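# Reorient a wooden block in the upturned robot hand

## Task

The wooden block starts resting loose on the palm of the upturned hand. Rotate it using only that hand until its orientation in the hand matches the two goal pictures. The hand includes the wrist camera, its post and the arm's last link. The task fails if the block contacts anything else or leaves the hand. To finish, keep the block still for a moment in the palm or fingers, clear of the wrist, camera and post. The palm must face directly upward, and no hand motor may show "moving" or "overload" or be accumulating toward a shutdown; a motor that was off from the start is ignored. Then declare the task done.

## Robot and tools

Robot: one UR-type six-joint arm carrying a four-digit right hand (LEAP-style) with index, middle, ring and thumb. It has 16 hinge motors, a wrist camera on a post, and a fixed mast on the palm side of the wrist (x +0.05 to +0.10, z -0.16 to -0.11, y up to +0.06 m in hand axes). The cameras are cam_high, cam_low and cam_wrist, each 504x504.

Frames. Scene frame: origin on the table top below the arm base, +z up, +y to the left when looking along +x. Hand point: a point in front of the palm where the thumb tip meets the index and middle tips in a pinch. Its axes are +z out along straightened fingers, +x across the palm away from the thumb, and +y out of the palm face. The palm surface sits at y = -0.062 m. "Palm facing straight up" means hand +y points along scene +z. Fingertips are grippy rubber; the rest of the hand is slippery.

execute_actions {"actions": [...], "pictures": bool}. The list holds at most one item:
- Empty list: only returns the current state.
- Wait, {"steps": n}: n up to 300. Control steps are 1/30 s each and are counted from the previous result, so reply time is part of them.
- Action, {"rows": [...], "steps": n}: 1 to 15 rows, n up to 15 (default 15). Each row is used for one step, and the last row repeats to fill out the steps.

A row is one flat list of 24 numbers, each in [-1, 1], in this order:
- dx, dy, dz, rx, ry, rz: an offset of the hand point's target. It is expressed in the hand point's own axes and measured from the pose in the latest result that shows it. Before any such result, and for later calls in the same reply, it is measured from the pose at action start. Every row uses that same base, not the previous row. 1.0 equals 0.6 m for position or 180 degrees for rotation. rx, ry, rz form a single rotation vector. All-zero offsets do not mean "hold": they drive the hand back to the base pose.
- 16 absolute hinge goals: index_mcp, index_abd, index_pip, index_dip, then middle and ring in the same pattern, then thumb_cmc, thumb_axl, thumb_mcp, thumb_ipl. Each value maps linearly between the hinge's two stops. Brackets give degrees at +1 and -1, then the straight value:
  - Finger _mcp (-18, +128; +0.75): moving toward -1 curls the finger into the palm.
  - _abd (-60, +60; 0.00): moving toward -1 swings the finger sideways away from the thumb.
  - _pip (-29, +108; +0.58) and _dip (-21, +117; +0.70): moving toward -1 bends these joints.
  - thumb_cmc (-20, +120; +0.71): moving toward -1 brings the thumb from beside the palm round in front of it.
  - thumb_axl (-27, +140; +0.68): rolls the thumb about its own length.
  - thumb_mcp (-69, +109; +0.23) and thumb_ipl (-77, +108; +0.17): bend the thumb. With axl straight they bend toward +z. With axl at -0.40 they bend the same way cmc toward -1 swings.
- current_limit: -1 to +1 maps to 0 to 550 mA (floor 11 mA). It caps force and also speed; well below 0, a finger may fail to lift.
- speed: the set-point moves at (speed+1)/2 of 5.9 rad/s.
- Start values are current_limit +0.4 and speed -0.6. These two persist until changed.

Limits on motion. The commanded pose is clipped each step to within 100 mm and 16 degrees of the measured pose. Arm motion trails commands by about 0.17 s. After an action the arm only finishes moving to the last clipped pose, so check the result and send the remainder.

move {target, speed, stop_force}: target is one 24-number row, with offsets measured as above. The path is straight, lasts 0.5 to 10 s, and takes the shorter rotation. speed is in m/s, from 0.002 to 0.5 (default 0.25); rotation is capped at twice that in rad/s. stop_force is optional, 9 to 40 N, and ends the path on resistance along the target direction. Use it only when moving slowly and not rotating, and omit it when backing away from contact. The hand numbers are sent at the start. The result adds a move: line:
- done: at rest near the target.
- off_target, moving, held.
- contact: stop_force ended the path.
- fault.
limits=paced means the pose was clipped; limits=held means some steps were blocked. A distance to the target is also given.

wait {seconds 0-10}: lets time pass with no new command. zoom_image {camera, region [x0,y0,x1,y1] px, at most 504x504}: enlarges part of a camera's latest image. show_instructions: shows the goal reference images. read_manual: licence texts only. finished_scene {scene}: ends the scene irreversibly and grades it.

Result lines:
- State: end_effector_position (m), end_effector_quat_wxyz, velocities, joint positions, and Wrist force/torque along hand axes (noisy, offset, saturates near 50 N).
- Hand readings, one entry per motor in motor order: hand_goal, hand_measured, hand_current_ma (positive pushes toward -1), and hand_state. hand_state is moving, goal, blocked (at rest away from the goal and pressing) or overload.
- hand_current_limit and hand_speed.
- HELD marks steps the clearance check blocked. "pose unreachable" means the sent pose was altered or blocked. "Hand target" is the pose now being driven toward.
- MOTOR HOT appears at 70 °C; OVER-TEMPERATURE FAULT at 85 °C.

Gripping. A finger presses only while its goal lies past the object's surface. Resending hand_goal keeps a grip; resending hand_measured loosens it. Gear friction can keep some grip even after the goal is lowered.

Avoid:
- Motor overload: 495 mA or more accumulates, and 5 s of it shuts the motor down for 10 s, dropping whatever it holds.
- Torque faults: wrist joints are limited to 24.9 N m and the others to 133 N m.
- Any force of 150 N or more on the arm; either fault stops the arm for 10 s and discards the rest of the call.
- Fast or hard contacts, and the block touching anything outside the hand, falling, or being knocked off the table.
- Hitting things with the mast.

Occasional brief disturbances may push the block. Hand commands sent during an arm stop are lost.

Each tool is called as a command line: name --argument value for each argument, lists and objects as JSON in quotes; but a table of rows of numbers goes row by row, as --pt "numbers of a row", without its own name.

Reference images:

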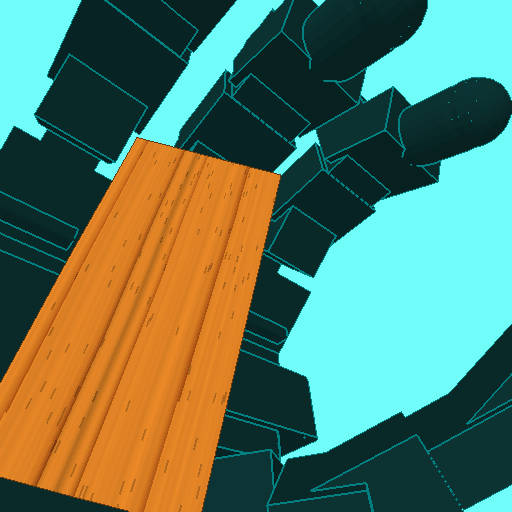

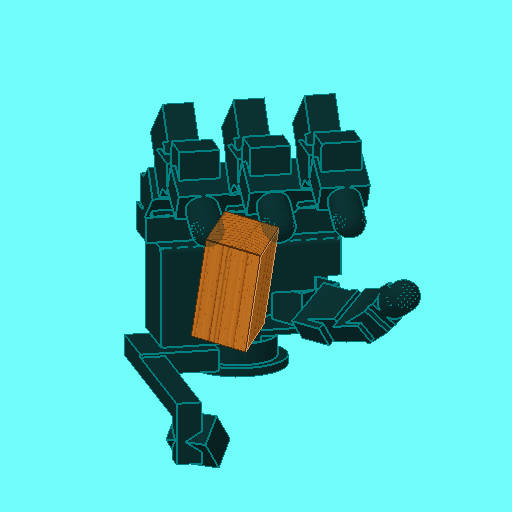

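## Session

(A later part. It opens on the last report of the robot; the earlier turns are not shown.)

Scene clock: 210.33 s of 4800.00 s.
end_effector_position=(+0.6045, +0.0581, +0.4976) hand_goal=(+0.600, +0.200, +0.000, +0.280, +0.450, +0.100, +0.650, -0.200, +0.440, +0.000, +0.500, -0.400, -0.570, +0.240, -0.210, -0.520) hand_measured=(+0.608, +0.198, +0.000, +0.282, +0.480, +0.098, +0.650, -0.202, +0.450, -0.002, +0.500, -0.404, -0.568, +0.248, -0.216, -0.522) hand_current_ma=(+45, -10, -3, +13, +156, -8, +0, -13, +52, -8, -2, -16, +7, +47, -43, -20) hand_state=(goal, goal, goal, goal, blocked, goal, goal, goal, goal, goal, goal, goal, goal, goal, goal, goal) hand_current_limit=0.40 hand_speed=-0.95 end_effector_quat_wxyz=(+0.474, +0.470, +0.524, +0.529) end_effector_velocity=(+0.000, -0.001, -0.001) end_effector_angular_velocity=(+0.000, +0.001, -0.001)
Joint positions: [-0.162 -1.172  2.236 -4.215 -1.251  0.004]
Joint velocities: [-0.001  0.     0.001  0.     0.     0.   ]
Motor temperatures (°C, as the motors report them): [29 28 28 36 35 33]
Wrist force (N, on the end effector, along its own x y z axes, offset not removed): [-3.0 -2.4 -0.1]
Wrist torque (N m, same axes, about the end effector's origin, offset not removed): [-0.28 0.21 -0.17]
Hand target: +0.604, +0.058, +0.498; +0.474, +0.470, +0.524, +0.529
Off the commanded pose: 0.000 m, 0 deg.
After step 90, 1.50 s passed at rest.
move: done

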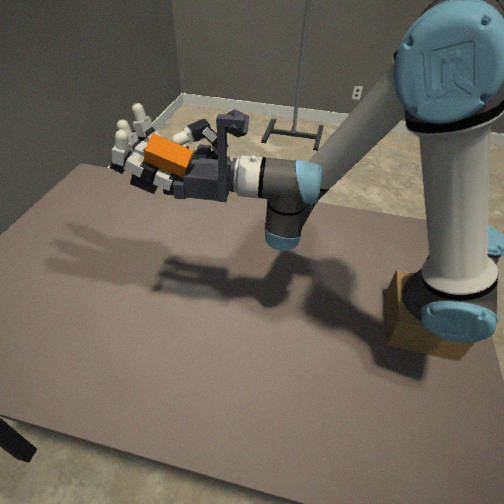

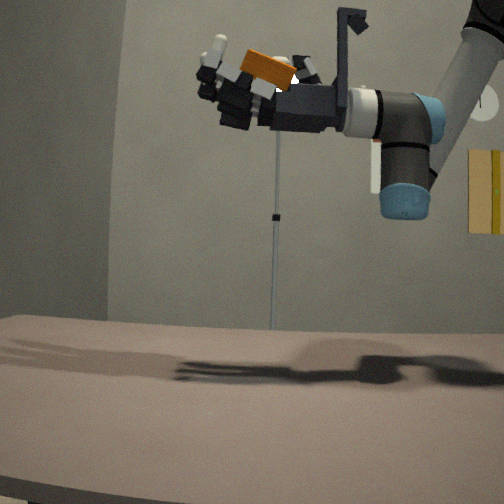

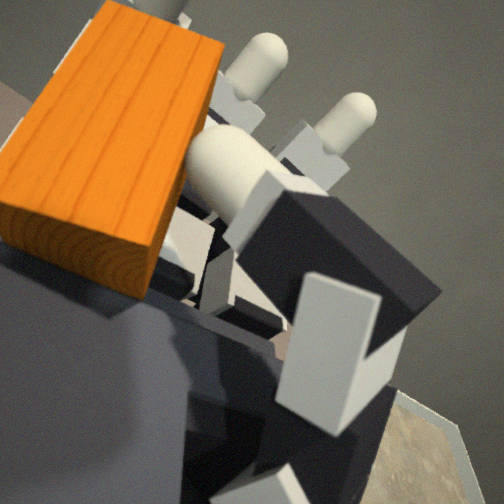

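move --target '[0,0,0,0,0,0,0.6,0.2,0,0.28,0.49,0.1,0.65,-0.2,0.47,0,0.5,-0.4,-0.57,0.195,-0.205,-0.51,0.4,-0.96]'

wait --seconds 1

Scene clock: 216.23 s of 4800.00 s.
end_effector_position=(+0.6045, +0.0581, +0.4976) hand_goal=(+0.600, +0.200, +0.000, +0.280, +0.490, +0.100, +0.650, -0.200, +0.470, +0.000, +0.500, -0.400, -0.570, +0.196, -0.204, -0.510) hand_measured=(+0.608, +0.198, +0.000, +0.282, +0.500, +0.098, +0.650, -0.202, +0.480, -0.002, +0.500, -0.402, -0.568, +0.202, -0.212, -0.514) hand_current_ma=(+45, -10, -3, +13, +55, -8, +0, -13, +50, -8, -2, -16, +6, +34, -55, -27) hand_state=(goal, goal, goal, goal, goal, goal, goal, goal, goal, goal, goal, goal, goal, goal, goal, goal) hand_current_limit=0.40 hand_speed=-0.96 end_effector_quat_wxyz=(+0.474, +0.470, +0.524, +0.529) end_effector_velocity=(-0.000, -0.001, +0.000) end_effector_angular_velocity=(-0.000, -0.001, -0.001)
Joint positions: [-0.162 -1.172  2.236 -4.215 -1.251  0.004]
Joint velocities: [-0.001 -0.    -0.    -0.001 -0.     0.   ]
Motor temperatures (°C, as the motors report them): [29 28 28 36 35 33]
Wrist force (N, on the end effector, along its own x y z axes, offset not removed): [-1.3 -0.8 -1.7]
Wrist torque (N m, same axes, about the end effector's origin, offset not removed): [0.09 0.03 -0.11]
Hand target: +0.604, +0.058, +0.498; +0.474, +0.470, +0.524, +0.529
Off the commanded pose: 0.000 m, 0 deg.
After step 90, 2.17 s passed at rest.
move: done

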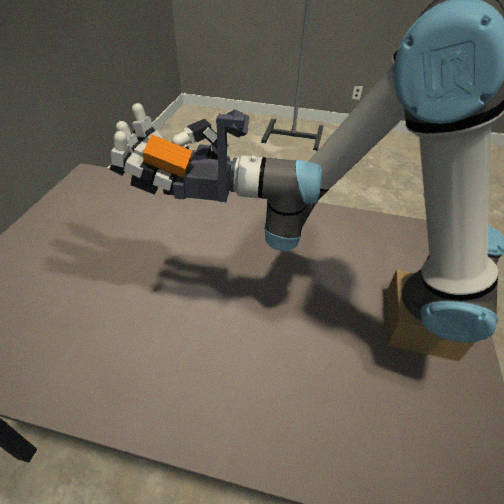

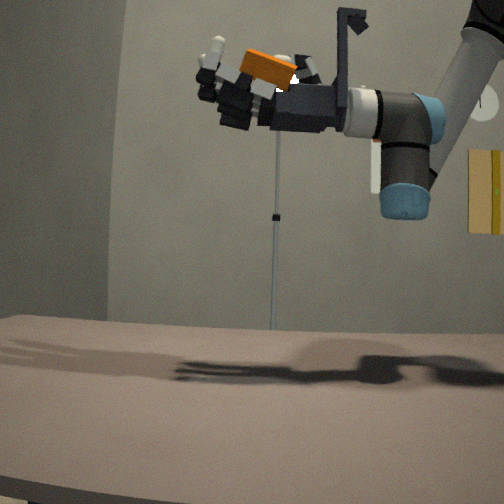

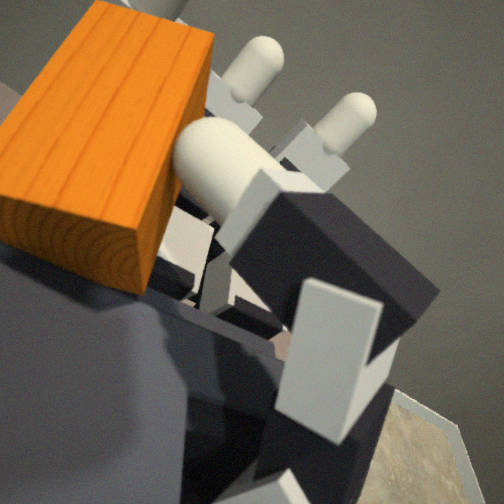

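Scene clock: 217.23 s of 4800.00 s.
end_effector_position=(+0.6045, +0.0581, +0.4976) hand_goal=(+0.600, +0.200, +0.000, +0.280, +0.490, +0.100, +0.650, -0.200, +0.470, +0.000, +0.500, -0.400, -0.570, +0.196, -0.204, -0.510) hand_measured=(+0.608, +0.198, +0.000, +0.282, +0.500, +0.098, +0.650, -0.202, +0.480, -0.002, +0.500, -0.402, -0.568, +0.202, -0.212, -0.514) hand_current_ma=(+45, -10, -3, +13, +55, -8, +0, -13, +50, -8, -2, -16, +6, +34, -55, -27) hand_state=(goal, goal, goal, goal, goal, goal, goal, goal, goal, goal, goal, goal, goal, goal, goal, goal) hand_current_limit=0.40 hand_speed=-0.96 end_effector_quat_wxyz=(+0.474, +0.470, +0.524, +0.529) end_effector_velocity=(-0.000, -0.000, +0.000) end_effector_angular_velocity=(-0.000, -0.001, -0.000)
Joint positions: [-0.162 -1.172  2.236 -4.215 -1.251  0.004]
Joint velocities: [-0.    -0.     0.    -0.001  0.    -0.   ]
Motor temperatures (°C, as the motors report them): [29 28 28 36 35 33]
Wrist force (N, on the end effector, along its own x y z axes, offset not removed): [-2.1 -0.8 0.1]
Wrist torque (N m, same axes, about the end effector's origin, offset not removed): [-0.08 0.06 -0.11]
Hand target: +0.604, +0.058, +0.498; +0.474, +0.470, +0.524, +0.529
Off the commanded pose: 0.000 m, 0 deg.
Steps of this call (steps 1 to 30: nothing new was sent). Readings (end_effector_position | what the end effector reports):
1: (+0.6045, +0.0581, +0.4976) | hand_goal=(+0.600, +0.200, +0.000, +0.280, +0.490, +0.100, +0.650, -0.200, +0.470, +0.000, +0.500, -0.400, -0.570, +0.196, -0.204, -0.510) hand_measured=(+0.608, +0.198, +0.000, +0.282, +0.500, +0.098, +0.650, -0.202, +0.480, -0.002, +0.500, -0.402, -0.568, +0.202, -0.212, -0.514) hand_current_ma=(+45, -10, -3, +13, +55, -8, +0, -13, +50, -8, -2, -16, +6, +34, -55, -27) hand_state=(goal, goal, goal, goal, goal, goal, goal, goal, goal, goal, goal, goal, goal, goal, goal, goal) hand_current_limit=0.40 hand_speed=-0.96
2: (+0.6045, +0.0581, +0.4976) | hand_goal=(+0.600, +0.200, +0.000, +0.280, +0.490, +0.100, +0.650, -0.200, +0.470, +0.000, +0.500, -0.400, -0.570, +0.196, -0.204, -0.510) hand_measured=(+0.608, +0.198, +0.000, +0.282, +0.500, +0.098, +0.650, -0.202, +0.480, -0.002, +0.500, -0.402, -0.568, +0.202, -0.212, -0.514) hand_current_ma=(+45, -10, -3, +13, +55, -8, +0, -13, +50, -8, -2, -16, +6, +34, -55, -27) hand_state=(goal, goal, goal, goal, goal, goal, goal, goal, goal, goal, goal, goal, goal, goal, goal, goal) hand_current_limit=0.40 hand_speed=-0.96
4: (+0.6045, +0.0581, +0.4976) | hand_goal=(+0.600, +0.200, +0.000, +0.280, +0.490, +0.100, +0.650, -0.200, +0.470, +0.000, +0.500, -0.400, -0.570, +0.196, -0.204, -0.510) hand_measured=(+0.608, +0.198, +0.000, +0.282, +0.500, +0.098, +0.650, -0.202, +0.480, -0.002, +0.500, -0.402, -0.568, +0.202, -0.212, -0.514) hand_current_ma=(+45, -10, -3, +13, +55, -8, +0, -13, +50, -8, -2, -16, +6, +34, -55, -27) hand_state=(goal, goal, goal, goal, goal, goal, goal, goal, goal, goal, goal, goal, goal, goal, goal, goal) hand_current_limit=0.40 hand_speed=-0.96
8: (+0.6045, +0.0581, +0.4976) | hand_goal=(+0.600, +0.200, +0.000, +0.280, +0.490, +0.100, +0.650, -0.200, +0.470, +0.000, +0.500, -0.400, -0.570, +0.196, -0.204, -0.510) hand_measured=(+0.608, +0.198, +0.000, +0.282, +0.500, +0.098, +0.650, -0.202, +0.480, -0.002, +0.500, -0.402, -0.568, +0.202, -0.212, -0.514) hand_current_ma=(+45, -10, -3, +13, +55, -8, +0, -13, +50, -8, -2, -16, +6, +34, -55, -27) hand_state=(goal, goal, goal, goal, goal, goal, goal, goal, goal, goal, goal, goal, goal, goal, goal, goal) hand_current_limit=0.40 hand_speed=-0.96
30: the state above

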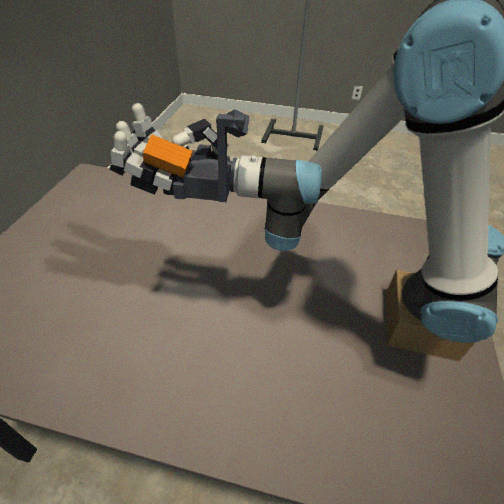

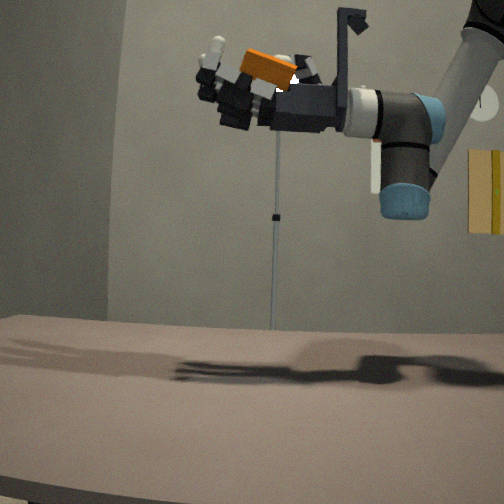

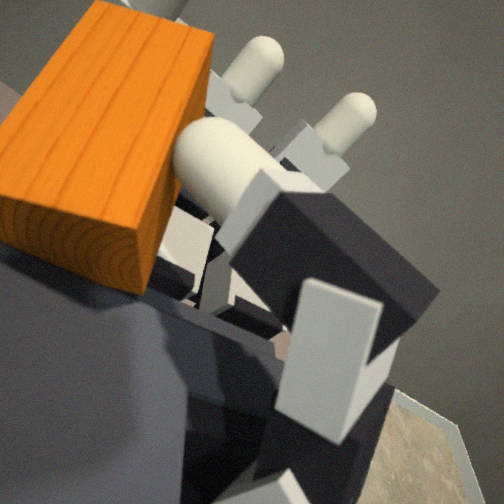

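finished_scene --scene 1

The scene is finished: the task was done.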